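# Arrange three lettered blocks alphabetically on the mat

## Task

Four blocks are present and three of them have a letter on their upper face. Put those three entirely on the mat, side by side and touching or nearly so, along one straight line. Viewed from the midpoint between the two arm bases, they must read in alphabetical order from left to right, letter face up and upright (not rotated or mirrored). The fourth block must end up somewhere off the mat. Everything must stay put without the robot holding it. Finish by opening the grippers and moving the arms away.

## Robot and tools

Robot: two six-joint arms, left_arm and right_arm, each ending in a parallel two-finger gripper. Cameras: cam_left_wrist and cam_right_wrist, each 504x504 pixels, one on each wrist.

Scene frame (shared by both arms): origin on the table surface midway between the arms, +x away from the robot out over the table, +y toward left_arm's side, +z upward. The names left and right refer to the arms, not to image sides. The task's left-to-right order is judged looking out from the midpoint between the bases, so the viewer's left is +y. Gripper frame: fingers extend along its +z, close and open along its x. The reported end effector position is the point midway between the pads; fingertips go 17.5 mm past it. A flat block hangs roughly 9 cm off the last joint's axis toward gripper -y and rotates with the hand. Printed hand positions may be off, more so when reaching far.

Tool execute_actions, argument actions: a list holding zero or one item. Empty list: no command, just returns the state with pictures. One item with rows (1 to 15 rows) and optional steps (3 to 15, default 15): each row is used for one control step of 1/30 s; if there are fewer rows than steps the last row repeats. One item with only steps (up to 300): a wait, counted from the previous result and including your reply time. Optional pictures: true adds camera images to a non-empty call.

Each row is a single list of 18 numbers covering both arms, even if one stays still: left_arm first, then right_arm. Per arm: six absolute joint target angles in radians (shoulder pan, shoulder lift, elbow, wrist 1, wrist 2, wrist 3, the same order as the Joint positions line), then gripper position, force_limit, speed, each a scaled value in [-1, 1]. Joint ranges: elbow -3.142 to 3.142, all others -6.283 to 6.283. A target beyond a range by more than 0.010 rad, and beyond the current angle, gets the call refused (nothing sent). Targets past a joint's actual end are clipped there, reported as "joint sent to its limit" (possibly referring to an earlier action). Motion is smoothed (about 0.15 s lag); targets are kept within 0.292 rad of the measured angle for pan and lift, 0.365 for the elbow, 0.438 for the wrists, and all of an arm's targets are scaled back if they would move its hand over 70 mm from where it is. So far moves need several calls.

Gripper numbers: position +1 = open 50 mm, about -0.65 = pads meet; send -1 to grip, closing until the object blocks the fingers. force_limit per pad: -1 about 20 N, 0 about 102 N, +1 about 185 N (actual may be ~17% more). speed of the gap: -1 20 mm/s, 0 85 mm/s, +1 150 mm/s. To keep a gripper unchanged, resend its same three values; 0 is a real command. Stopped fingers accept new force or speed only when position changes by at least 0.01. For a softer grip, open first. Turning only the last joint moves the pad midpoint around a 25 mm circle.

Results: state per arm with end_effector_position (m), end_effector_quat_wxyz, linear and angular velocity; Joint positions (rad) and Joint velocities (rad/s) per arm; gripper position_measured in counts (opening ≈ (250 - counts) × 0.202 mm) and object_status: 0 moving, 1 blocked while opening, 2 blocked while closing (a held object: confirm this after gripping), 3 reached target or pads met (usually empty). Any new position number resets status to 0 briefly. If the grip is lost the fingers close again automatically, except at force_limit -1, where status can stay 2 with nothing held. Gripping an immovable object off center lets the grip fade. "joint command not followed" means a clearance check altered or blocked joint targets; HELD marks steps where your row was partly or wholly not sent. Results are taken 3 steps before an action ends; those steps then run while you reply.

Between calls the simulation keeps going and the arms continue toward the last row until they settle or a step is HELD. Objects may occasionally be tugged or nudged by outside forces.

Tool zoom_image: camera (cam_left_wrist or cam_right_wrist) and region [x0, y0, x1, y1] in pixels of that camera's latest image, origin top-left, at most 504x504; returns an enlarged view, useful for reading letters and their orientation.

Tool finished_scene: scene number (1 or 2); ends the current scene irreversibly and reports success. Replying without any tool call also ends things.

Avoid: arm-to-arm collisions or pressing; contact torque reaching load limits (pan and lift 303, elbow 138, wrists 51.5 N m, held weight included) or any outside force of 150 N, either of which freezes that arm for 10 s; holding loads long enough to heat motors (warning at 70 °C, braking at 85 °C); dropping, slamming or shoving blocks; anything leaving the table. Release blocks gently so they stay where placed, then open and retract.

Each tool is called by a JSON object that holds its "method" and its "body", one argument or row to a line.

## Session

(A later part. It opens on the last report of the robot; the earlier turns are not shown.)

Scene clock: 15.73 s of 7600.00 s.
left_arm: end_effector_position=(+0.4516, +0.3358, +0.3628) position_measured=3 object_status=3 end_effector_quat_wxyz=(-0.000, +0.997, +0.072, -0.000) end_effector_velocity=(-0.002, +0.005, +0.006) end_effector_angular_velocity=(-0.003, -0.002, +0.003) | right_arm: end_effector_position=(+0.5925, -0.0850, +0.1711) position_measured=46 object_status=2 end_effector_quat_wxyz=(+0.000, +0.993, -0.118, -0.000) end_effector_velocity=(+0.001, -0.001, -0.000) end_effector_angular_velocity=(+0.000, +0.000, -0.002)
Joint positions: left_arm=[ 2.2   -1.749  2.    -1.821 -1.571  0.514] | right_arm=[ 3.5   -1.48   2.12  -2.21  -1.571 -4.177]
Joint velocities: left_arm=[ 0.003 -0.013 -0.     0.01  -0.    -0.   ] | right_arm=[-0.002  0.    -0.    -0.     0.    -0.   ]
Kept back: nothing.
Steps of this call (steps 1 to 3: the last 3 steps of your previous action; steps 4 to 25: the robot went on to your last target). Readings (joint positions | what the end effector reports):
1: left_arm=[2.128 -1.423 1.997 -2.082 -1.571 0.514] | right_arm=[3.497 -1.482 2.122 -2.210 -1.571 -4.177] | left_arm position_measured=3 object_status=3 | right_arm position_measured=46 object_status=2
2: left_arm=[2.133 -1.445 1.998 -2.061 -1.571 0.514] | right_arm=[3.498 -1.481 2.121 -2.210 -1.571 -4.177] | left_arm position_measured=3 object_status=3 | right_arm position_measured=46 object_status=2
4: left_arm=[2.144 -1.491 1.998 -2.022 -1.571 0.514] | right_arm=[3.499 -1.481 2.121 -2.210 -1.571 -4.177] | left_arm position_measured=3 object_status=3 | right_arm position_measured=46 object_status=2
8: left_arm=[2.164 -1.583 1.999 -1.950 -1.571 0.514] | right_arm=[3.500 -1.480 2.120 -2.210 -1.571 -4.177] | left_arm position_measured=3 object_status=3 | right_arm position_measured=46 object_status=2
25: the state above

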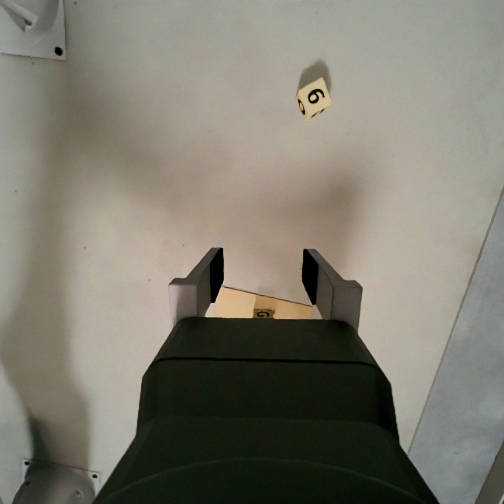

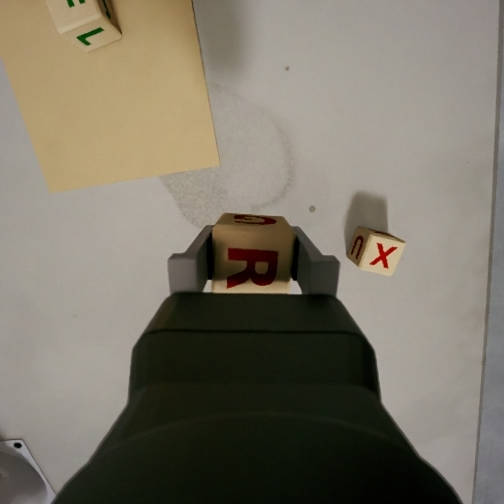

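{"method": "execute_actions", "body": {
  "actions": [
    {"rows":[[2.25,-1.8,2.0,-1.77,-1.571,0.514,1,-0.3,0,3.7675,-1.325,2.141,-2.387,-1.571,-4.147,-1,-0.3,0]],"steps":15}
  ]
}}

{"method": "execute_actions", "body": {
  "actions": [
    {"steps":12}
  ],
  "pictures": true
}}

Scene clock: 16.33 s of 7600.00 s.
left_arm: end_effector_position=(+0.4510, +0.3775, +0.3844) position_measured=3 object_status=3 end_effector_quat_wxyz=(-0.000, +0.995, +0.096, -0.000) end_effector_velocity=(-0.001, +0.012, +0.006) end_effector_angular_velocity=(-0.001, +0.001, +0.015) | right_arm: end_effector_position=(+0.5167, +0.0397, +0.0961) position_measured=46 object_status=2 end_effector_quat_wxyz=(+0.000, +1.000, -0.020, -0.000) end_effector_velocity=(-0.191, +0.226, -0.153) end_effector_angular_velocity=(-0.002, +0.011, +0.386)
Joint positions: left_arm=[ 2.248 -1.798  2.    -1.772 -1.571  0.514] | right_arm=[ 3.721 -1.352  2.137 -2.356 -1.571 -4.152]
Joint velocities: left_arm=[ 0.014 -0.015  0.     0.015 -0.002 -0.   ] | right_arm=[ 0.435  0.254  0.037 -0.281  0.004  0.049]
Steps of this call (steps 1 to 6: the robot went on to your last target; steps 7 to 18: the first 12 steps of this action). Readings (joint positions | what the end effector reports):
7: left_arm=[2.202 -1.752 2.000 -1.818 -1.571 0.514] | right_arm=[3.503 -1.478 2.120 -2.212 -1.571 -4.177] | left_arm position_measured=3 object_status=3 | right_arm position_measured=46 object_status=2
8: left_arm=[2.214 -1.763 2.001 -1.805 -1.571 0.514] | right_arm=[3.521 -1.468 2.120 -2.224 -1.571 -4.175] | left_arm position_measured=3 object_status=3 | right_arm position_measured=46 object_status=2
10: left_arm=[2.231 -1.781 2.000 -1.789 -1.571 0.514] | right_arm=[3.563 -1.443 2.125 -2.252 -1.571 -4.170] | left_arm position_measured=3 object_status=3 | right_arm position_measured=46 object_status=2
14: left_arm=[2.244 -1.794 2.000 -1.776 -1.571 0.514] | right_arm=[3.645 -1.396 2.131 -2.306 -1.571 -4.161] | left_arm position_measured=3 object_status=3 | right_arm position_measured=46 object_status=2
18: the state above

Scene clock: 16.73 s of 7600.00 s.
left_arm: end_effector_position=(+0.4509, +0.3788, +0.3851) position_measured=3 object_status=3 end_effector_quat_wxyz=(-0.000, +0.995, +0.097, -0.000) end_effector_velocity=(+0.000, +0.000, +0.000) end_effector_angular_velocity=(+0.000, -0.001, +0.001) | right_arm: end_effector_position=(+0.4967, +0.0629, +0.0807) position_measured=46 object_status=2 end_effector_quat_wxyz=(+0.000, +1.000, +0.000, +0.000) end_effector_velocity=(-0.005, +0.005, -0.004) end_effector_angular_velocity=(-0.001, -0.000, +0.010)
Joint positions: left_arm=[ 2.25  -1.8    2.    -1.77  -1.571  0.514] | right_arm=[ 3.766 -1.326  2.141 -2.386 -1.571 -4.147]
Joint velocities: left_arm=[ 0.    -0.001  0.     0.     0.001 -0.   ] | right_arm=[ 0.011  0.007  0.001 -0.007 -0.001  0.001]
Kept back: nothing.
Steps of this call (steps 1 to 3: the last 3 steps of your previous action; steps 4 to 12: the robot went on to your last target). Readings (joint positions | what the end effector reports):
1: left_arm=[2.249 -1.799 2.000 -1.771 -1.571 0.514] | right_arm=[3.734 -1.345 2.138 -2.364 -1.571 -4.151] | left_arm position_measured=3 object_status=3 | right_arm position_measured=46 object_status=2
2: left_arm=[2.249 -1.799 2.000 -1.771 -1.571 0.514] | right_arm=[3.743 -1.339 2.139 -2.370 -1.571 -4.150] | left_arm position_measured=3 object_status=3 | right_arm position_measured=46 object_status=2
4: left_arm=[2.250 -1.799 2.000 -1.770 -1.571 0.514] | right_arm=[3.754 -1.333 2.140 -2.378 -1.571 -4.149] | left_arm position_measured=3 object_status=3 | right_arm position_measured=46 object_status=2
8: left_arm=[2.250 -1.800 2.000 -1.770 -1.571 0.514] | right_arm=[3.763 -1.327 2.141 -2.384 -1.571 -4.147] | left_arm position_measured=3 object_status=3 | right_arm position_measured=46 object_status=2
12: the state above

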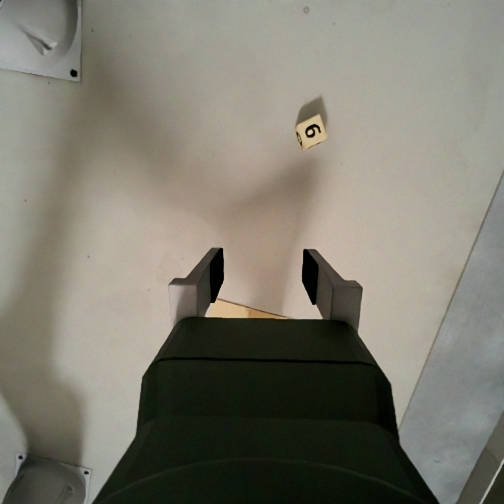

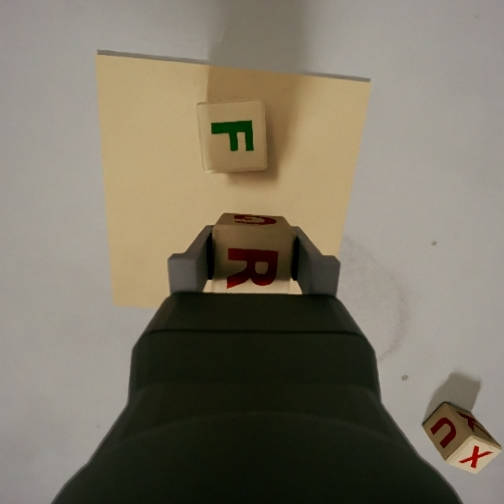

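{"method": "execute_actions", "body": {
  "actions": [
    {"rows":[[2.25,-1.8,2.0,-1.77,-1.571,0.514,1,-0.3,0,3.7975,-1.3197,2.1336,-2.385,-1.571,-4.1167,-1,-0.3,0],[2.25,-1.8,2.0,-1.77,-1.571,0.514,1,-0.3,0,3.7975,-1.3197,2.1336,-2.385,-1.571,-4.1167,-1,-0.3,0],[2.25,-1.8,2.0,-1.77,-1.571,0.514,1,-0.3,0,3.7975,-1.3197,2.1336,-2.385,-1.571,-4.1167,-1,-0.3,0],[2.25,-1.8,2.0,-1.77,-1.571,0.514,1,-0.3,0,3.7975,-1.3197,2.1336,-2.385,-1.571,-4.1167,-1,-0.3,0],[2.25,-1.8,2.0,-1.77,-1.571,0.514,1,-0.3,0,3.7975,-1.2762,2.1502,-2.445,-1.571,-4.1167,-1,-0.3,0]],"steps":15}
  ],
  "pictures": true
}}

Scene clock: 17.40 s of 7600.00 s.
left_arm: end_effector_position=(+0.4509, +0.3788, +0.3851) position_measured=3 object_status=3 end_effector_quat_wxyz=(-0.000, +0.995, +0.097, -0.000) end_effector_velocity=(-0.000, -0.000, +0.000) end_effector_angular_velocity=(-0.000, -0.001, -0.001) | right_arm: end_effector_position=(+0.4847, +0.0789, +0.0537) position_measured=46 object_status=2 end_effector_quat_wxyz=(+0.000, +1.000, +0.000, +0.000) end_effector_velocity=(-0.005, +0.005, -0.030) end_effector_angular_velocity=(+0.000, -0.001, +0.001)
Joint positions: left_arm=[ 2.25  -1.8    2.    -1.77  -1.571  0.514] | right_arm=[ 3.797 -1.281  2.149 -2.438 -1.571 -4.118]
Joint velocities: left_arm=[-0.001 -0.    -0.    -0.     0.001  0.   ] | right_arm=[ 0.01   0.045  0.015 -0.061 -0.     0.009]
Steps of this call (steps 1 to 8: the robot went on to your last target; steps 9 to 20: the first 12 steps of this action). Readings (joint positions | what the end effector reports):
9: left_arm=[2.250 -1.800 2.000 -1.770 -1.571 0.514] | right_arm=[3.769 -1.325 2.141 -2.387 -1.571 -4.146] | left_arm position_measured=3 object_status=3 | right_arm position_measured=46 object_status=2
10: left_arm=[2.250 -1.800 2.000 -1.770 -1.571 0.514] | right_arm=[3.776 -1.323 2.140 -2.387 -1.571 -4.138] | left_arm position_measured=3 object_status=3 | right_arm position_measured=46 object_status=2
12: left_arm=[2.250 -1.800 2.000 -1.770 -1.571 0.514] | right_arm=[3.786 -1.322 2.137 -2.386 -1.571 -4.128] | left_arm position_measured=3 object_status=3 | right_arm position_measured=46 object_status=2
16: left_arm=[2.250 -1.800 2.000 -1.770 -1.571 0.514] | right_arm=[3.794 -1.293 2.145 -2.422 -1.571 -4.120] | left_arm position_measured=3 object_status=3 | right_arm position_measured=46 object_status=2
20: the state above

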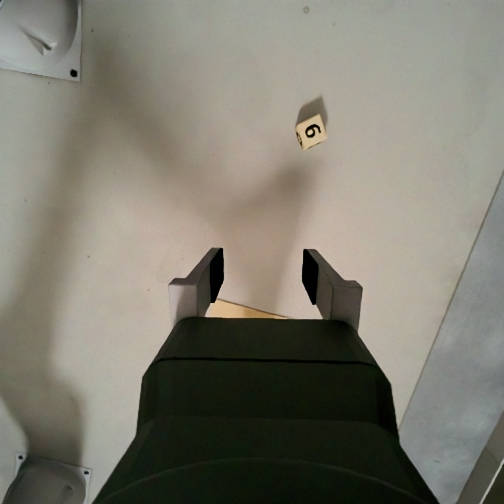

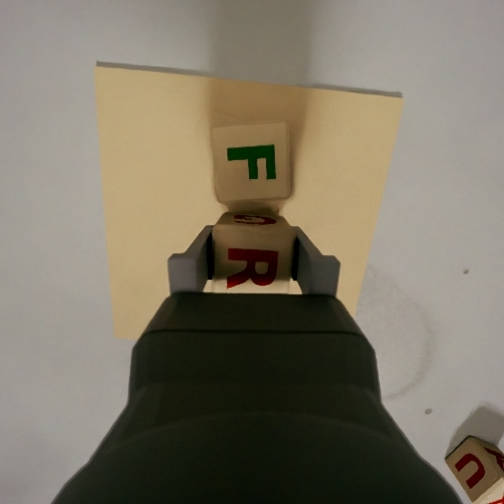

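{"method": "execute_actions", "body": {
  "actions": [
    {"rows":[[2.25,-1.8,2.0,-1.77,-1.571,0.514,1,-0.3,0,3.8012,-1.27,2.146,-2.447,-1.571,-4.1131,-1,-0.3,0],[2.25,-1.8,2.0,-1.77,-1.571,0.514,1,-0.3,0,3.8012,-1.27,2.146,-2.447,-1.571,-4.1131,-1,-0.3,0],[2.25,-1.8,2.0,-1.77,-1.571,0.514,1,-0.3,0,3.8012,-1.2375,2.1571,-2.4906,-1.571,-4.1131,-1,-0.3,0]],"steps":15}
  ],
  "pictures": true
}}

Scene clock: 17.97 s of 7600.00 s.
left_arm: end_effector_position=(+0.4509, +0.3788, +0.3851) position_measured=3 object_status=3 end_effector_quat_wxyz=(-0.000, +0.995, +0.097, -0.000) end_effector_velocity=(+0.000, -0.000, +0.000) end_effector_angular_velocity=(-0.000, -0.001, -0.001) | right_arm: end_effector_position=(+0.4845, +0.0825, +0.0287) position_measured=46 object_status=2 end_effector_quat_wxyz=(-0.000, +1.000, +0.001, +0.001) end_effector_velocity=(+0.000, +0.001, -0.009) end_effector_angular_velocity=(+0.003, -0.004, +0.002)
Joint positions: left_arm=[ 2.25  -1.8    2.    -1.77  -1.571  0.514] | right_arm=[ 3.801 -1.24   2.156 -2.488 -1.571 -4.113]
Joint velocities: left_arm=[-0.    -0.    -0.    -0.     0.001  0.   ] | right_arm=[ 0.001  0.015  0.005 -0.024 -0.    -0.001]
Steps of this call (steps 1 to 3: the last 3 steps of your previous action; steps 4 to 5: the robot went on to your last target; steps 6 to 17: the first 12 steps of this action). Readings (joint positions | what the end effector reports):
6: left_arm=[2.250 -1.800 2.000 -1.770 -1.571 0.514] | right_arm=[3.797 -1.277 2.150 -2.444 -1.571 -4.117] | left_arm position_measured=3 object_status=3 | right_arm position_measured=46 object_status=2
7: left_arm=[2.250 -1.800 2.000 -1.770 -1.571 0.514] | right_arm=[3.798 -1.275 2.149 -2.445 -1.571 -4.116] | left_arm position_measured=3 object_status=3 | right_arm position_measured=46 object_status=2
9: left_arm=[2.250 -1.800 2.000 -1.770 -1.571 0.514] | right_arm=[3.800 -1.264 2.150 -2.459 -1.571 -4.115] | left_arm position_measured=3 object_status=3 | right_arm position_measured=46 object_status=2
13: left_arm=[2.250 -1.800 2.000 -1.770 -1.571 0.514] | right_arm=[3.801 -1.245 2.155 -2.481 -1.571 -4.114] | left_arm position_measured=3 object_status=3 | right_arm position_measured=46 object_status=2
17: the state above

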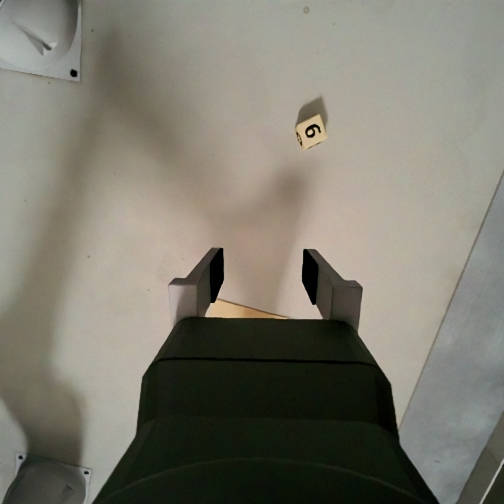

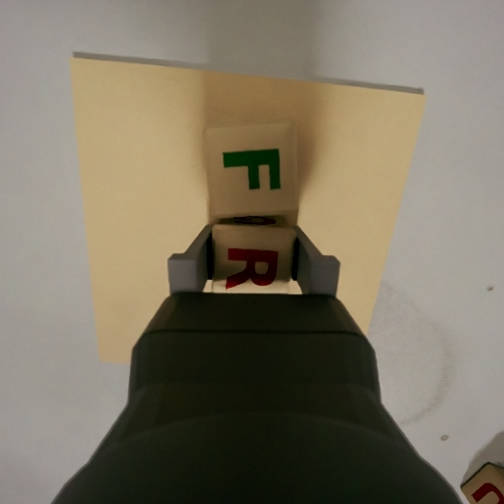

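{"method": "execute_actions", "body": {
  "actions": [
    {"rows":[[2.25,-1.8,2.0,-1.77,-1.571,0.514,1,-0.3,0,3.8012,-1.2365,2.1573,-2.492,-1.571,-4.1131,1,-0.3,0],[2.25,-1.8,2.0,-1.77,-1.571,0.514,1,-0.3,0,3.8012,-1.2365,2.1573,-2.492,-1.571,-4.1131,1,-0.3,0],[2.25,-1.8,2.0,-1.77,-1.571,0.514,1,-0.3,0,3.8012,-1.2365,2.1573,-2.492,-1.571,-4.1131,1,-0.3,0],[2.25,-1.8,2.0,-1.77,-1.571,0.514,1,-0.3,0,3.8012,-1.2365,2.1573,-2.492,-1.571,-4.1131,1,-0.3,0],[2.25,-1.8,2.0,-1.77,-1.571,0.514,1,-0.3,0,3.8012,-1.345,2.125,-2.351,-1.571,-4.1131,1,-0.3,0],[2.25,-1.8,2.0,-1.77,-1.571,0.514,1,-0.3,0,3.8012,-1.345,2.125,-2.351,-1.571,-4.1131,1,-0.3,0],[2.25,-1.8,2.0,-1.77,-1.571,0.514,1,-0.3,0,3.8012,-1.345,2.125,-2.351,-1.571,-4.1131,1,-0.3,0],[2.25,-1.8,2.0,-1.77,-1.571,0.514,1,-0.3,0,3.8012,-1.345,2.125,-2.351,-1.571,-4.1131,1,-0.3,0],[2.25,-1.8,2.0,-1.77,-1.571,0.514,1,-0.3,0,3.8012,-1.345,2.125,-2.351,-1.571,-4.1131,1,-0.3,0],[2.25,-1.8,2.0,-1.77,-1.571,0.514,1,-0.3,0,3.8012,-1.345,2.125,-2.351,-1.571,-4.1131,1,-0.3,0],[2.25,-1.8,2.0,-1.77,-1.571,0.514,1,-0.3,0,3.3575,-1.3552,2.0155,-2.2313,-1.571,-4.033,1,-0.3,0]],"steps":15}
  ]
}}

{"method": "execute_actions", "body": {
  "actions": [
    {"steps":25}
  ],
  "pictures": true
}}

Scene clock: 18.80 s of 7600.00 s.
left_arm: end_effector_position=(+0.4509, +0.3788, +0.3851) position_measured=3 object_status=3 end_effector_quat_wxyz=(-0.000, +0.995, +0.097, -0.000) end_effector_velocity=(-0.000, +0.000, -0.000) end_effector_angular_velocity=(+0.000, +0.000, +0.000) | right_arm: end_effector_position=(+0.4952, +0.0735, +0.0892) position_measured=3 object_status=3 end_effector_quat_wxyz=(+0.000, +1.000, -0.012, -0.000) end_effector_velocity=(+0.456, -0.253, +0.119) end_effector_angular_velocity=(+0.003, -0.004, -0.860)
Joint positions: left_arm=[ 2.25  -1.8    2.    -1.77  -1.571  0.514] | right_arm=[ 3.781 -1.328  2.123 -2.365 -1.571 -4.107]
Joint velocities: left_arm=[-0. -0.  0.  0. -0. -0.] | right_arm=[-0.676 -0.023 -0.265  0.283  0.     0.184]
Steps of this call (steps 1 to 3: the last 3 steps of your previous action; steps 4 to 13: the robot went on to your last target; steps 14 to 25: the first 12 steps of this action). Readings (joint positions | what the end effector reports):
14: left_arm=[2.250 -1.800 2.000 -1.770 -1.571 0.514] | right_arm=[3.801 -1.237 2.157 -2.491 -1.571 -4.113] | left_arm position_measured=3 object_status=3 | right_arm position_measured=37 object_status=0
15: left_arm=[2.250 -1.800 2.000 -1.770 -1.571 0.514] | right_arm=[3.801 -1.236 2.158 -2.491 -1.571 -4.113] | left_arm position_measured=3 object_status=3 | right_arm position_measured=23 object_status=0
17: left_arm=[2.250 -1.800 2.000 -1.770 -1.571 0.514] | right_arm=[3.801 -1.236 2.158 -2.491 -1.571 -4.113] | left_arm position_measured=3 object_status=3 | right_arm position_measured=3 object_status=0
21: left_arm=[2.250 -1.800 2.000 -1.770 -1.571 0.514] | right_arm=[3.801 -1.299 2.138 -2.412 -1.571 -4.113] | left_arm position_measured=3 object_status=3 | right_arm position_measured=3 object_status=0
25: the state above

Scene clock: 19.63 s of 7600.00 s.
left_arm: end_effector_position=(+0.4509, +0.3788, +0.3851) position_measured=3 object_status=3 end_effector_quat_wxyz=(-0.000, +0.995, +0.097, -0.000) end_effector_velocity=(+0.000, +0.001, -0.000) end_effector_angular_velocity=(+0.001, -0.000, +0.000) | right_arm: end_effector_position=(+0.7092, -0.1533, +0.1491) position_measured=3 object_status=3 end_effector_quat_wxyz=(+0.000, +0.967, -0.254, +0.000) end_effector_velocity=(+0.028, -0.049, +0.010) end_effector_angular_velocity=(-0.000, -0.000, -0.086)
Joint positions: left_arm=[ 2.25  -1.8    2.    -1.77  -1.571  0.514] | right_arm=[ 3.366 -1.355  2.017 -2.234 -1.571 -4.034]
Joint velocities: left_arm=[ 0.001 -0.     0.001 -0.     0.001  0.   ] | right_arm=[-0.074 -0.004 -0.017  0.021 -0.     0.012]
Kept back: nothing.
Steps of this call (steps 1 to 3: the last 3 steps of your previous action; steps 4 to 25: the robot went on to your last target). Readings (joint positions | what the end effector reports):
1: left_arm=[2.250 -1.800 2.000 -1.770 -1.571 0.514] | right_arm=[3.760 -1.330 2.114 -2.356 -1.571 -4.102] | left_arm position_measured=3 object_status=3 | right_arm position_measured=3 object_status=3
2: left_arm=[2.250 -1.800 2.000 -1.770 -1.571 0.514] | right_arm=[3.742 -1.332 2.108 -2.347 -1.571 -4.097] | left_arm position_measured=3 object_status=3 | right_arm position_measured=3 object_status=3
4: left_arm=[2.250 -1.800 2.000 -1.770 -1.571 0.514] | right_arm=[3.703 -1.335 2.095 -2.332 -1.571 -4.089] | left_arm position_measured=3 object_status=3 | right_arm position_measured=3 object_status=3
8: left_arm=[2.250 -1.800 2.000 -1.770 -1.571 0.514] | right_arm=[3.624 -1.340 2.075 -2.306 -1.571 -4.074] | left_arm position_measured=3 object_status=3 | right_arm position_measured=3 object_status=3
25: the state above

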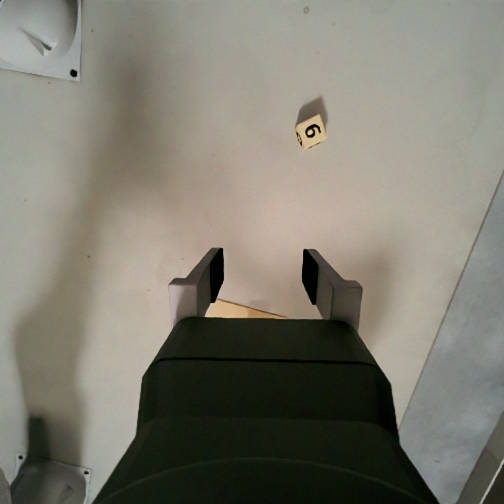

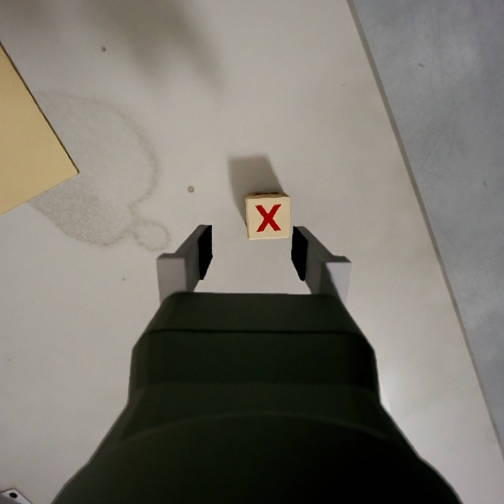

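{"method": "zoom_image", "body": {
  "camera": "cam_right_wrist",
  "region": [230,180,310,250]
}}

Region (230, 180, 310, 250) of cam_right_wrist's 504x504 image, scaled by 6.300, with more detail than that image has; it fills the top 441 rows of this view, and the rest is white.

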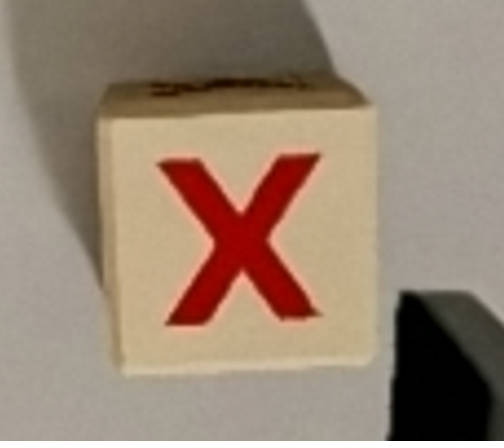

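{"method": "execute_actions", "body": {
  "actions": [
    {"rows":[[2.25,-1.8,2.0,-1.77,-1.571,0.514,1,-0.3,0,3.3596,-1.2365,1.9658,-2.3003,-1.571,-5.6367,1,-0.3,0]],"steps":15}
  ]
}}

{"method": "execute_actions", "body": {
  "actions": [
    {"steps":14}
  ],
  "pictures": true
}}

Scene clock: 20.23 s of 7600.00 s.
left_arm: end_effector_position=(+0.4509, +0.3788, +0.3851) position_measured=3 object_status=3 end_effector_quat_wxyz=(-0.000, +0.995, +0.097, -0.000) end_effector_velocity=(+0.000, -0.000, +0.000) end_effector_angular_velocity=(+0.000, -0.000, +0.001) | right_arm: end_effector_position=(+0.7337, -0.1485, +0.1039) position_measured=3 object_status=3 end_effector_quat_wxyz=(+0.000, +0.990, +0.141, +0.000) end_effector_velocity=(-0.039, -0.011, -0.032) end_effector_angular_velocity=(-0.000, -0.002, +2.700)
Joint positions: left_arm=[ 2.25  -1.8    2.    -1.77  -1.571  0.514] | right_arm=[ 3.359 -1.245  1.969 -2.295 -1.571 -4.836]
Joint velocities: left_arm=[-0.     0.    -0.     0.     0.001 -0.001] | right_arm=[ 0.004  0.073 -0.032 -0.044 -0.    -2.695]
Steps of this call (steps 1 to 6: the robot went on to your last target; steps 7 to 18: the first 12 steps of this action). Readings (joint positions | what the end effector reports):
7: left_arm=[2.250 -1.800 2.000 -1.770 -1.571 0.514] | right_arm=[3.359 -1.354 2.015 -2.232 -1.571 -4.038] | left_arm position_measured=3 object_status=3 | right_arm position_measured=3 object_status=3
8: left_arm=[2.250 -1.800 2.000 -1.770 -1.571 0.514] | right_arm=[3.358 -1.347 2.012 -2.236 -1.571 -4.067] | left_arm position_measured=3 object_status=3 | right_arm position_measured=3 object_status=3
10: left_arm=[2.250 -1.800 2.000 -1.770 -1.571 0.514] | right_arm=[3.358 -1.319 2.000 -2.253 -1.571 -4.172] | left_arm position_measured=3 object_status=3 | right_arm position_measured=3 object_status=3
14: left_arm=[2.250 -1.800 2.000 -1.770 -1.571 0.514] | right_arm=[3.359 -1.264 1.978 -2.284 -1.571 -4.480] | left_arm position_measured=3 object_status=3 | right_arm position_measured=3 object_status=3
18: the state above

Scene clock: 20.70 s of 7600.00 s.
left_arm: end_effector_position=(+0.4509, +0.3788, +0.3851) position_measured=3 object_status=3 end_effector_quat_wxyz=(-0.000, +0.995, +0.097, -0.000) end_effector_velocity=(+0.000, +0.000, -0.000) end_effector_angular_velocity=(+0.001, -0.000, +0.000) | right_arm: end_effector_position=(+0.7217, -0.1597, +0.1002) position_measured=3 object_status=3 end_effector_quat_wxyz=(+0.000, +0.862, +0.506, +0.000) end_effector_velocity=(-0.002, -0.005, -0.000) end_effector_angular_velocity=(-0.001, -0.000, +0.194)
Joint positions: left_arm=[ 2.25  -1.8    2.    -1.77  -1.571  0.514] | right_arm=[ 3.36  -1.237  1.966 -2.3   -1.571 -5.615]
Joint velocities: left_arm=[ 0.  0.  0. -0.  0.  0.] | right_arm=[-0.001  0.001 -0.    -0.001 -0.001 -0.195]
Kept back: nothing.
Steps of this call (steps 1 to 3: the last 3 steps of your previous action; steps 4 to 14: the robot went on to your last target). Readings (joint positions | what the end effector reports):
1: left_arm=[2.250 -1.800 2.000 -1.770 -1.571 0.514] | right_arm=[3.359 -1.243 1.968 -2.297 -1.571 -4.928] | left_arm position_measured=3 object_status=3 | right_arm position_measured=3 object_status=3
2: left_arm=[2.250 -1.800 2.000 -1.770 -1.571 0.514] | right_arm=[3.359 -1.241 1.968 -2.298 -1.571 -5.021] | left_arm position_measured=3 object_status=3 | right_arm position_measured=3 object_status=3
4: left_arm=[2.250 -1.800 2.000 -1.770 -1.571 0.514] | right_arm=[3.360 -1.239 1.967 -2.299 -1.571 -5.207] | left_arm position_measured=3 object_status=3 | right_arm position_measured=3 object_status=3
8: left_arm=[2.250 -1.800 2.000 -1.770 -1.571 0.514] | right_arm=[3.360 -1.237 1.966 -2.300 -1.571 -5.503] | left_arm position_measured=3 object_status=3 | right_arm position_measured=3 object_status=3
14: the state above

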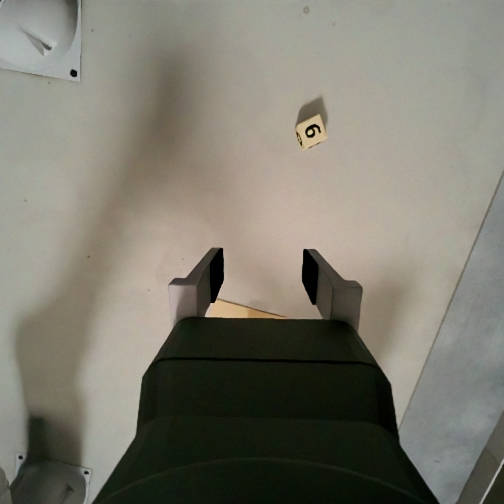

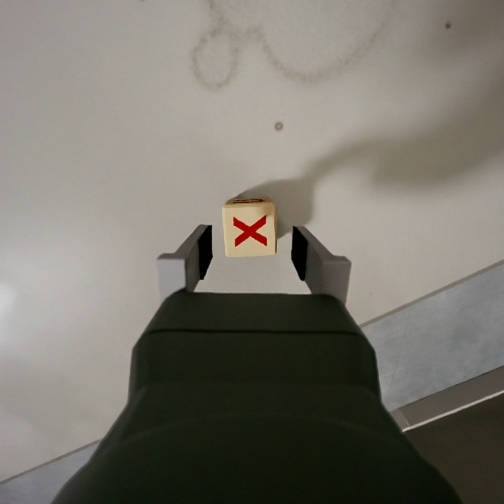

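{"method": "execute_actions", "body": {
  "actions": [
    {"rows":[[2.25,-1.8,2.0,-1.77,-1.571,0.514,1,-0.3,0,3.3596,-1.1418,2.0031,-2.4323,-1.571,-5.6367,1,-0.3,0],[2.25,-1.8,2.0,-1.77,-1.571,0.514,1,-0.3,0,3.3596,-1.1418,2.0031,-2.4323,-1.571,-5.6367,1,-0.3,0],[2.25,-1.8,2.0,-1.77,-1.571,0.514,1,-0.3,0,3.3596,-1.1418,2.0031,-2.4323,-1.571,-5.6367,1,-0.3,0],[2.25,-1.8,2.0,-1.77,-1.571,0.514,1,-0.3,0,3.3596,-1.1418,2.0031,-2.4323,-1.571,-5.6367,1,-0.3,0],[2.25,-1.8,2.0,-1.77,-1.571,0.514,1,-0.3,0,3.3596,-1.1418,2.0031,-2.4323,-1.571,-5.6367,1,-0.3,0],[2.25,-1.8,2.0,-1.77,-1.571,0.514,1,-0.3,0,3.3596,-1.1418,2.0031,-2.4323,-1.571,-5.6367,1,-0.3,0],[2.25,-1.8,2.0,-1.77,-1.571,0.514,1,-0.3,0,3.3596,-1.1418,2.0031,-2.4323,-1.571,-5.6367,1,-0.3,0],[2.25,-1.8,2.0,-1.77,-1.571,0.514,1,-0.3,0,3.3596,-1.1418,2.0031,-2.4323,-1.571,-5.6367,1,-0.3,0],[2.25,-1.8,2.0,-1.77,-1.571,0.514,1,-0.3,0,3.3596,-1.1418,2.0031,-2.4323,-1.571,-5.6367,1,-0.3,0],[2.25,-1.8,2.0,-1.77,-1.571,0.514,1,-0.3,0,3.3596,-1.1418,2.0031,-2.4323,-1.571,-5.6367,-1,-0.3,0]],"steps":15}
  ],
  "pictures": true
}}

Scene clock: 21.40 s of 7600.00 s.
left_arm: end_effector_position=(+0.4509, +0.3788, +0.3851) position_measured=3 object_status=3 end_effector_quat_wxyz=(-0.000, +0.995, +0.097, -0.000) end_effector_velocity=(-0.000, -0.000, +0.000) end_effector_angular_velocity=(-0.000, -0.000, -0.000) | right_arm: end_effector_position=(+0.7219, -0.1600, +0.0285) position_measured=40 object_status=0 end_effector_quat_wxyz=(+0.000, +0.857, +0.515, +0.000) end_effector_velocity=(-0.001, +0.000, -0.023) end_effector_angular_velocity=(+0.001, -0.003, -0.000)
Joint positions: left_arm=[ 2.25  -1.8    2.    -1.77  -1.571  0.514] | right_arm=[ 3.36  -1.145  2.002 -2.428 -1.571 -5.637]
Joint velocities: left_arm=[-0.  0. -0.  0.  0. -0.] | right_arm=[ 0.     0.029  0.012 -0.045  0.     0.001]
Steps of this call (steps 1 to 9: the robot went on to your last target; steps 10 to 21: the first 12 steps of this action). Readings (joint positions | what the end effector reports):
10: left_arm=[2.250 -1.800 2.000 -1.770 -1.571 0.514] | right_arm=[3.360 -1.234 1.966 -2.305 -1.571 -5.636] | left_arm position_measured=3 object_status=3 | right_arm position_measured=3 object_status=3
11: left_arm=[2.250 -1.800 2.000 -1.770 -1.571 0.514] | right_arm=[3.360 -1.217 1.972 -2.331 -1.571 -5.636] | left_arm position_measured=3 object_status=3 | right_arm position_measured=3 object_status=3
13: left_arm=[2.250 -1.800 2.000 -1.770 -1.571 0.514] | right_arm=[3.360 -1.180 1.989 -2.376 -1.571 -5.636] | left_arm position_measured=3 object_status=3 | right_arm position_measured=3 object_status=3
17: left_arm=[2.250 -1.800 2.000 -1.770 -1.571 0.514] | right_arm=[3.360 -1.153 1.998 -2.416 -1.571 -5.637] | left_arm position_measured=3 object_status=3 | right_arm position_measured=3 object_status=3
21: the state above

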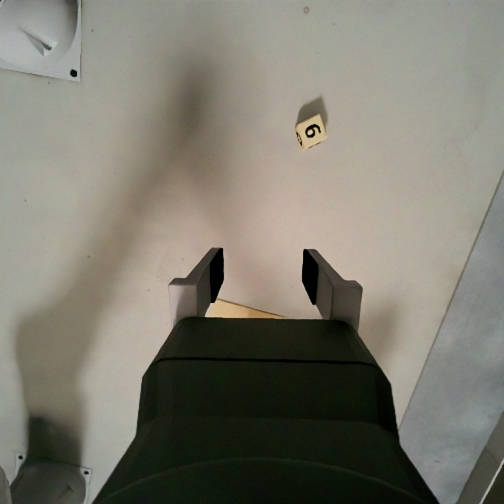

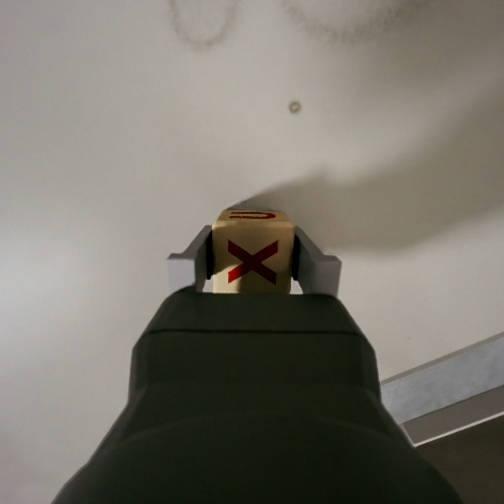

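{"method": "execute_actions", "body": {
  "actions": [
    {"rows":[[2.25,-1.8,2.0,-1.77,-1.571,0.514,1,-0.3,0,3.3596,-1.1418,2.0031,-2.4323,-1.571,-5.6367,-1,-0.3,0],[2.25,-1.8,2.0,-1.77,-1.571,0.514,1,-0.3,0,3.3596,-1.1418,2.0031,-2.4323,-1.571,-5.6367,-1,-0.3,0],[2.25,-1.8,2.0,-1.77,-1.571,0.514,1,-0.3,0,3.3596,-1.25,1.96,-2.281,-1.571,-5.6367,-1,-0.3,0],[2.25,-1.8,2.0,-1.77,-1.571,0.514,1,-0.3,0,3.3596,-1.25,1.96,-2.281,-1.571,-5.6367,-1,-0.3,0],[2.25,-1.8,2.0,-1.77,-1.571,0.514,1,-0.3,0,3.3596,-1.25,1.96,-2.281,-1.571,-5.6367,-1,-0.3,0],[2.25,-1.8,2.0,-1.77,-1.571,0.514,1,-0.3,0,3.3596,-1.25,1.96,-2.281,-1.571,-5.4,-1,-0.3,0],[2.25,-1.8,2.0,-1.77,-1.571,0.514,1,-0.3,0,3.55,-1.33,2.08,-2.321,-1.571,-4.178,-1,-0.3,0],[2.25,-1.8,2.0,-1.77,-1.571,0.514,1,-0.3,0,3.55,-1.33,2.08,-2.321,-1.571,-4.178,-1,-0.3,0],[2.25,-1.8,2.0,-1.77,-1.571,0.514,1,-0.3,0,3.55,-1.33,2.08,-2.321,-1.571,-4.178,-1,-0.3,0],[2.25,-1.8,2.0,-1.77,-1.571,0.514,1,-0.3,0,3.55,-1.33,2.08,-2.321,-1.571,-4.178,-1,-0.3,0],[2.25,-1.8,2.0,-1.77,-1.571,0.514,1,-0.3,0,3.7362,-1.3678,2.1988,-2.402,-1.571,-4.178,-1,-0.3,0]],"steps":15}
  ]
}}

{"method": "execute_actions", "body": {
  "actions": [
    {"steps":22}
  ],
  "pictures": true
}}

Scene clock: 21.97 s of 7600.00 s.
left_arm: end_effector_position=(+0.4509, +0.3788, +0.3851) position_measured=3 object_status=3 end_effector_quat_wxyz=(-0.000, +0.995, +0.097, -0.000) end_effector_velocity=(-0.000, -0.000, -0.000) end_effector_angular_velocity=(-0.001, +0.001, +0.000) | right_arm: end_effector_position=(+0.6716, -0.1067, +0.0910) position_measured=47 object_status=2 end_effector_quat_wxyz=(+0.000, +0.890, +0.456, +0.000) end_effector_velocity=(-0.356, +0.292, -0.043) end_effector_angular_velocity=(-0.009, +0.039, -0.166)
Joint positions: left_arm=[ 2.25  -1.8    2.    -1.77  -1.571  0.514] | right_arm=[ 3.441 -1.26   2.022 -2.334 -1.571 -5.419]
Joint velocities: left_arm=[ 0.     0.    -0.    -0.    -0.001 -0.   ] | right_arm=[ 0.508 -0.184  0.361 -0.137  0.     0.674]
Steps of this call (steps 1 to 3: the last 3 steps of your previous action; steps 4 to 5: the robot went on to your last target; steps 6 to 17: the first 12 steps of this action). Readings (joint positions | what the end effector reports):
6: left_arm=[2.250 -1.800 2.000 -1.770 -1.571 0.514] | right_arm=[3.360 -1.143 2.002 -2.432 -1.571 -5.637] | left_arm position_measured=3 object_status=3 | right_arm position_measured=47 object_status=0
7: left_arm=[2.250 -1.800 2.000 -1.770 -1.571 0.514] | right_arm=[3.360 -1.143 2.002 -2.432 -1.571 -5.637] | left_arm position_measured=3 object_status=3 | right_arm position_measured=47 object_status=2
9: left_arm=[2.250 -1.800 2.000 -1.770 -1.571 0.514] | right_arm=[3.359 -1.161 1.998 -2.401 -1.571 -5.637] | left_arm position_measured=3 object_status=3 | right_arm position_measured=47 object_status=2
13: left_arm=[2.250 -1.800 2.000 -1.770 -1.571 0.514] | right_arm=[3.371 -1.223 1.980 -2.330 -1.571 -5.565] | left_arm position_measured=3 object_status=3 | right_arm position_measured=47 object_status=2
17: the state above

Scene clock: 22.70 s of 7600.00 s.
left_arm: end_effector_position=(+0.4509, +0.3788, +0.3851) position_measured=3 object_status=3 end_effector_quat_wxyz=(-0.000, +0.995, +0.097, -0.000) end_effector_velocity=(-0.000, -0.000, -0.000) end_effector_angular_velocity=(-0.000, +0.001, +0.000) | right_arm: end_effector_position=(+0.4855, +0.0313, +0.0805) position_measured=47 object_status=2 end_effector_quat_wxyz=(+0.000, +1.000, +0.031, +0.000) end_effector_velocity=(-0.012, +0.011, -0.002) end_effector_angular_velocity=(-0.000, +0.000, -0.561)
Joint positions: left_arm=[ 2.25  -1.8    2.    -1.77  -1.571  0.514] | right_arm=[ 3.732 -1.366  2.196 -2.401 -1.571 -4.244]
Joint velocities: left_arm=[ 0.     0.     0.    -0.    -0.001 -0.   ] | right_arm=[ 0.034 -0.013  0.021 -0.008 -0.     0.595]
Kept back: nothing.
Steps of this call (steps 1 to 3: the last 3 steps of your previous action; steps 4 to 22: the robot went on to your last target). Readings (joint positions | what the end effector reports):
1: left_arm=[2.250 -1.800 2.000 -1.770 -1.571 0.514] | right_arm=[3.459 -1.266 2.034 -2.338 -1.571 -5.393] | left_arm position_measured=3 object_status=3 | right_arm position_measured=47 object_status=2
2: left_arm=[2.250 -1.800 2.000 -1.770 -1.571 0.514] | right_arm=[3.476 -1.273 2.044 -2.342 -1.571 -5.366] | left_arm position_measured=3 object_status=3 | right_arm position_measured=47 object_status=2
4: left_arm=[2.250 -1.800 2.000 -1.770 -1.571 0.514] | right_arm=[3.512 -1.286 2.065 -2.350 -1.571 -5.306] | left_arm position_measured=3 object_status=3 | right_arm position_measured=47 object_status=2
8: left_arm=[2.250 -1.800 2.000 -1.770 -1.571 0.514] | right_arm=[3.585 -1.312 2.109 -2.367 -1.571 -5.152] | left_arm position_measured=3 object_status=3 | right_arm position_measured=47 object_status=2
22: the state above

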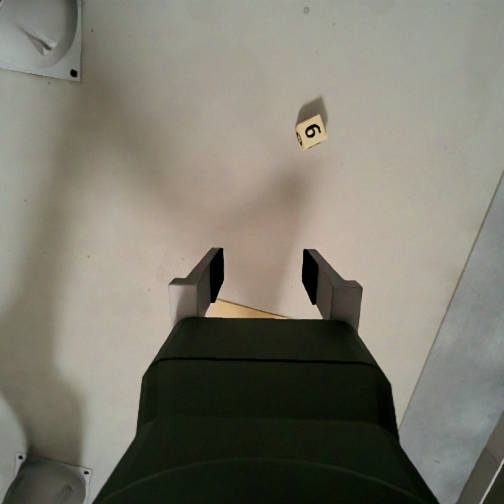

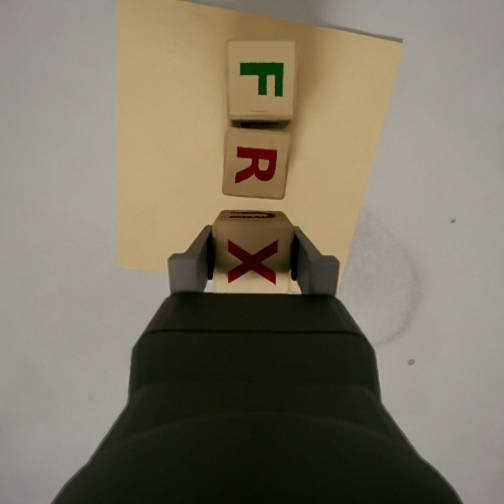

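{"method": "execute_actions", "body": {
  "actions": [
    {"rows":[[2.25,-1.8,2.0,-1.77,-1.571,0.514,1,-0.3,0,3.7362,-1.3217,2.2162,-2.4655,-1.571,-4.178,-1,-0.3,0],[2.25,-1.8,2.0,-1.77,-1.571,0.514,1,-0.3,0,3.7362,-1.3217,2.2162,-2.4655,-1.571,-4.178,-1,-0.3,0],[2.25,-1.8,2.0,-1.77,-1.571,0.514,1,-0.3,0,3.7362,-1.3217,2.2162,-2.4655,-1.571,-4.178,-1,-0.3,0],[2.25,-1.8,2.0,-1.77,-1.571,0.514,1,-0.3,0,3.7362,-1.286,2.227,-2.512,-1.571,-4.178,-1,-0.3,0]],"steps":15}
  ],
  "pictures": true
}}

Scene clock: 23.30 s of 7600.00 s.
left_arm: end_effector_position=(+0.4509, +0.3788, +0.3851) position_measured=3 object_status=3 end_effector_quat_wxyz=(-0.000, +0.995, +0.097, -0.000) end_effector_velocity=(+0.000, -0.000, +0.000) end_effector_angular_velocity=(-0.000, -0.001, +0.000) | right_arm: end_effector_position=(+0.4846, +0.0328, +0.0316) position_measured=47 object_status=2 end_effector_quat_wxyz=(-0.000, +1.000, +0.001, +0.000) end_effector_velocity=(+0.007, +0.005, -0.012) end_effector_angular_velocity=(+0.011, -0.020, -0.000)
Joint positions: left_arm=[ 2.25  -1.8    2.    -1.77  -1.571  0.514] | right_arm=[ 3.736 -1.291  2.225 -2.506 -1.571 -4.178]
Joint velocities: left_arm=[ 0.     0.    -0.001 -0.     0.    -0.   ] | right_arm=[ 0.001  0.027  0.003 -0.053 -0.001  0.001]
Steps of this call (steps 1 to 6: the robot went on to your last target; steps 7 to 18: the first 12 steps of this action). Readings (joint positions | what the end effector reports):
7: left_arm=[2.250 -1.800 2.000 -1.770 -1.571 0.514] | right_arm=[3.736 -1.366 2.199 -2.405 -1.571 -4.186] | left_arm position_measured=3 object_status=3 | right_arm position_measured=47 object_status=2
8: left_arm=[2.250 -1.800 2.000 -1.770 -1.571 0.514] | right_arm=[3.736 -1.355 2.203 -2.421 -1.571 -4.184] | left_arm position_measured=3 object_status=3 | right_arm position_measured=47 object_status=2
10: left_arm=[2.250 -1.800 2.000 -1.770 -1.571 0.514] | right_arm=[3.736 -1.338 2.210 -2.443 -1.571 -4.181] | left_arm position_measured=3 object_status=3 | right_arm position_measured=47 object_status=2
14: left_arm=[2.250 -1.800 2.000 -1.770 -1.571 0.514] | right_arm=[3.736 -1.301 2.222 -2.492 -1.571 -4.179] | left_arm position_measured=3 object_status=3 | right_arm position_measured=47 object_status=2
18: the state above

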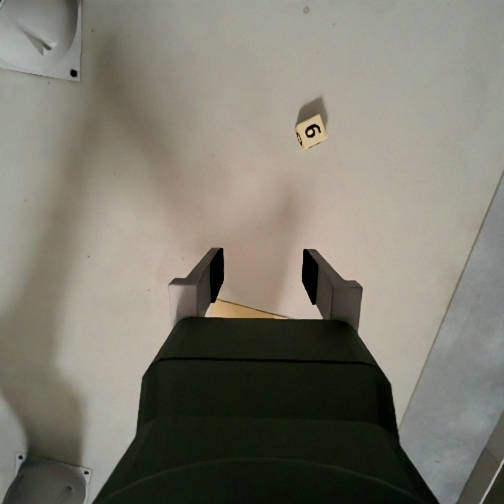

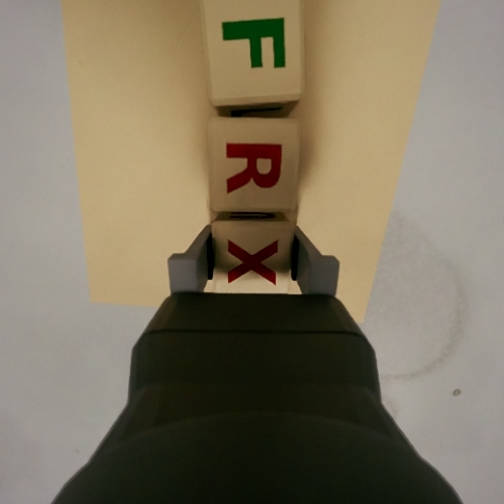

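{"method": "execute_actions", "body": {
  "actions": [
    {"rows":[[2.25,-1.8,2.0,-1.77,-1.571,0.514,1,-0.3,0,3.7362,-1.2815,2.228,-2.5175,-1.571,-4.178,-1,-0.3,0],[2.25,-1.8,2.0,-1.77,-1.571,0.514,1,-0.3,0,3.7362,-1.2815,2.228,-2.5175,-1.571,-4.178,-1,-0.3,0],[2.25,-1.8,2.0,-1.77,-1.571,0.514,1,-0.3,0,3.7362,-1.2815,2.228,-2.5175,-1.571,-4.178,-1,-0.3,0],[2.25,-1.8,2.0,-1.77,-1.571,0.514,1,-0.3,0,3.7362,-1.2815,2.228,-2.5175,-1.571,-4.178,1,-0.3,0],[2.25,-1.8,2.0,-1.77,-1.571,0.514,1,-0.3,0,3.7362,-1.2815,2.228,-2.5175,-1.571,-4.178,1,-0.3,0],[2.25,-1.8,2.0,-1.77,-1.571,0.514,1,-0.3,0,3.7362,-1.2815,2.228,-2.5175,-1.571,-4.178,1,-0.3,0],[2.25,-1.8,2.0,-1.77,-1.571,0.514,1,-0.3,0,3.7362,-1.2815,2.228,-2.5175,-1.571,-4.178,1,-0.3,0],[2.25,-1.8,2.0,-1.77,-1.571,0.514,1,-0.3,0,3.7362,-1.2815,2.228,-2.5175,-1.571,-4.178,1,-0.3,0],[2.25,-1.8,2.0,-1.77,-1.571,0.514,1,-0.3,0,3.7362,-1.53,2.08,-2.121,-1.571,-4.178,1,-0.3,0]],"steps":15}
  ]
}}

{"method": "execute_actions", "body": {
  "actions": [
    {"steps":20}
  ],
  "pictures": true
}}

Scene clock: 33.57 s of 7600.00 s.
left_arm: end_effector_position=(+0.4509, +0.3788, +0.3851) position_measured=3 object_status=3 end_effector_quat_wxyz=(-0.000, +0.995, +0.097, -0.000) end_effector_velocity=(+0.000, +0.000, -0.000) end_effector_angular_velocity=(+0.000, -0.000, -0.000) | right_arm: end_effector_position=(+0.4849, +0.0333, +0.0291) position_measured=47 object_status=2 end_effector_quat_wxyz=(-0.001, +1.000, +0.001, +0.001) end_effector_velocity=(-0.000, +0.001, +0.001) end_effector_angular_velocity=(+0.001, -0.001, +0.002)
Joint positions: left_arm=[ 2.25  -1.8    2.    -1.77  -1.571  0.514] | right_arm=[ 3.736 -1.286  2.227 -2.514 -1.57  -4.178]
Joint velocities: left_arm=[-0.  0.  0.  0.  0.  0.] | right_arm=[ 0.001 -0.001 -0.     0.     0.    -0.001]
FORCE FAULT: contact force on the right arm reached its limit, and that arm stopped for 10 seconds. The contact can be on any part of that arm, not only on its tool. That arm's remaining commands of this call were not run. That arm holds still and accepts commands again. Move the arm away from the contact; if what it grips holds it there, let go first. Pushing or pulling that hard again can fault the arm again.
Kept back: nothing.
The stop of the right arm began at step 8 of this call (marked STOPPED below). From that step on that arm followed nothing that you had sent. 12 of its steps, steps kept back included, did not run and will not run. The other arm was sent all steps of this action in this call, none kept back. Nothing is kept back now, and the robot has no last target.
Steps of this call (steps 1 to 3: the last 3 steps of your previous action; step 4: the robot went on to your last target; steps 5 to 16: the first 12 steps of this action; steps 17 to 19: the last 3 steps of this action, not kept back; steps 20 to 308: the stop continued). Readings (joint positions | what the end effector reports):
5: left_arm=[2.250 -1.800 2.000 -1.770 -1.571 0.514] | right_arm=[3.736 -1.287 2.226 -2.511 -1.571 -4.178] | left_arm position_measured=3 object_status=3 | right_arm position_measured=47 object_status=2
6: left_arm=[2.250 -1.800 2.000 -1.770 -1.571 0.514] | right_arm=[3.736 -1.286 2.227 -2.513 -1.571 -4.178] | left_arm position_measured=3 object_status=3 | right_arm position_measured=47 object_status=2
8: left_arm=[2.250 -1.800 2.000 -1.770 -1.571 0.514] | right_arm=[3.736 -1.286 2.227 -2.514 -1.570 -4.178] | left_arm position_measured=3 object_status=3 | right_arm position_measured=47 object_status=2 STOPPED (the right arm)
12: left_arm=[2.250 -1.800 2.000 -1.770 -1.571 0.514] | right_arm=[3.736 -1.286 2.227 -2.514 -1.570 -4.178] | left_arm position_measured=3 object_status=3 | right_arm position_measured=47 object_status=2
308: the state above

Scene clock: 33.60 s of 7600.00 s.
left_arm: end_effector_position=(+0.4509, +0.3788, +0.3851) position_measured=3 object_status=3 end_effector_quat_wxyz=(-0.000, +0.995, +0.097, -0.000) end_effector_velocity=(-0.000, -0.000, -0.000) end_effector_angular_velocity=(-0.000, +0.000, -0.001) | right_arm: end_effector_position=(+0.4849, +0.0333, +0.0291) position_measured=47 object_status=2 end_effector_quat_wxyz=(-0.001, +1.000, +0.001, +0.001) end_effector_velocity=(-0.000, +0.001, +0.001) end_effector_angular_velocity=(+0.001, -0.001, +0.001)
Joint positions: left_arm=[ 2.25  -1.8    2.    -1.77  -1.571  0.514] | right_arm=[ 3.736 -1.286  2.227 -2.514 -1.57  -4.178]
Joint velocities: left_arm=[-0.001 -0.     0.    -0.    -0.     0.   ] | right_arm=[ 0.001 -0.002 -0.     0.     0.    -0.   ]
Kept back: nothing.
A stop began in an earlier call of the same reply, so what this call sent did not run. Send another action.
Steps of this call (step 1: nothing new was sent). Readings (joint positions | what the end effector reports):
1: the state above

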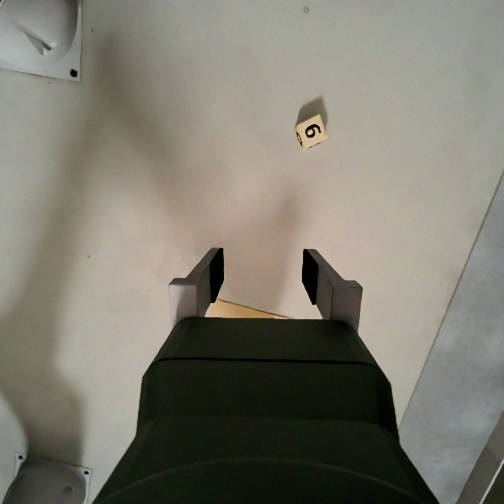

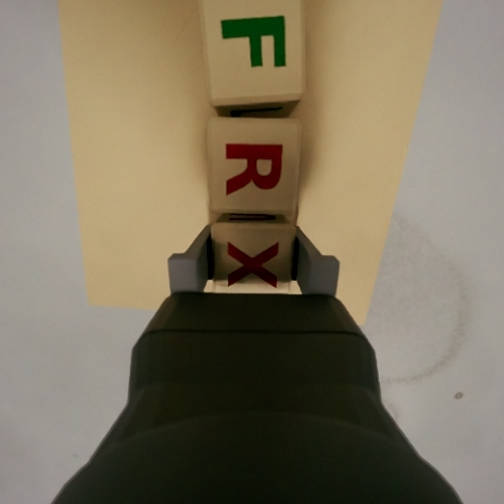

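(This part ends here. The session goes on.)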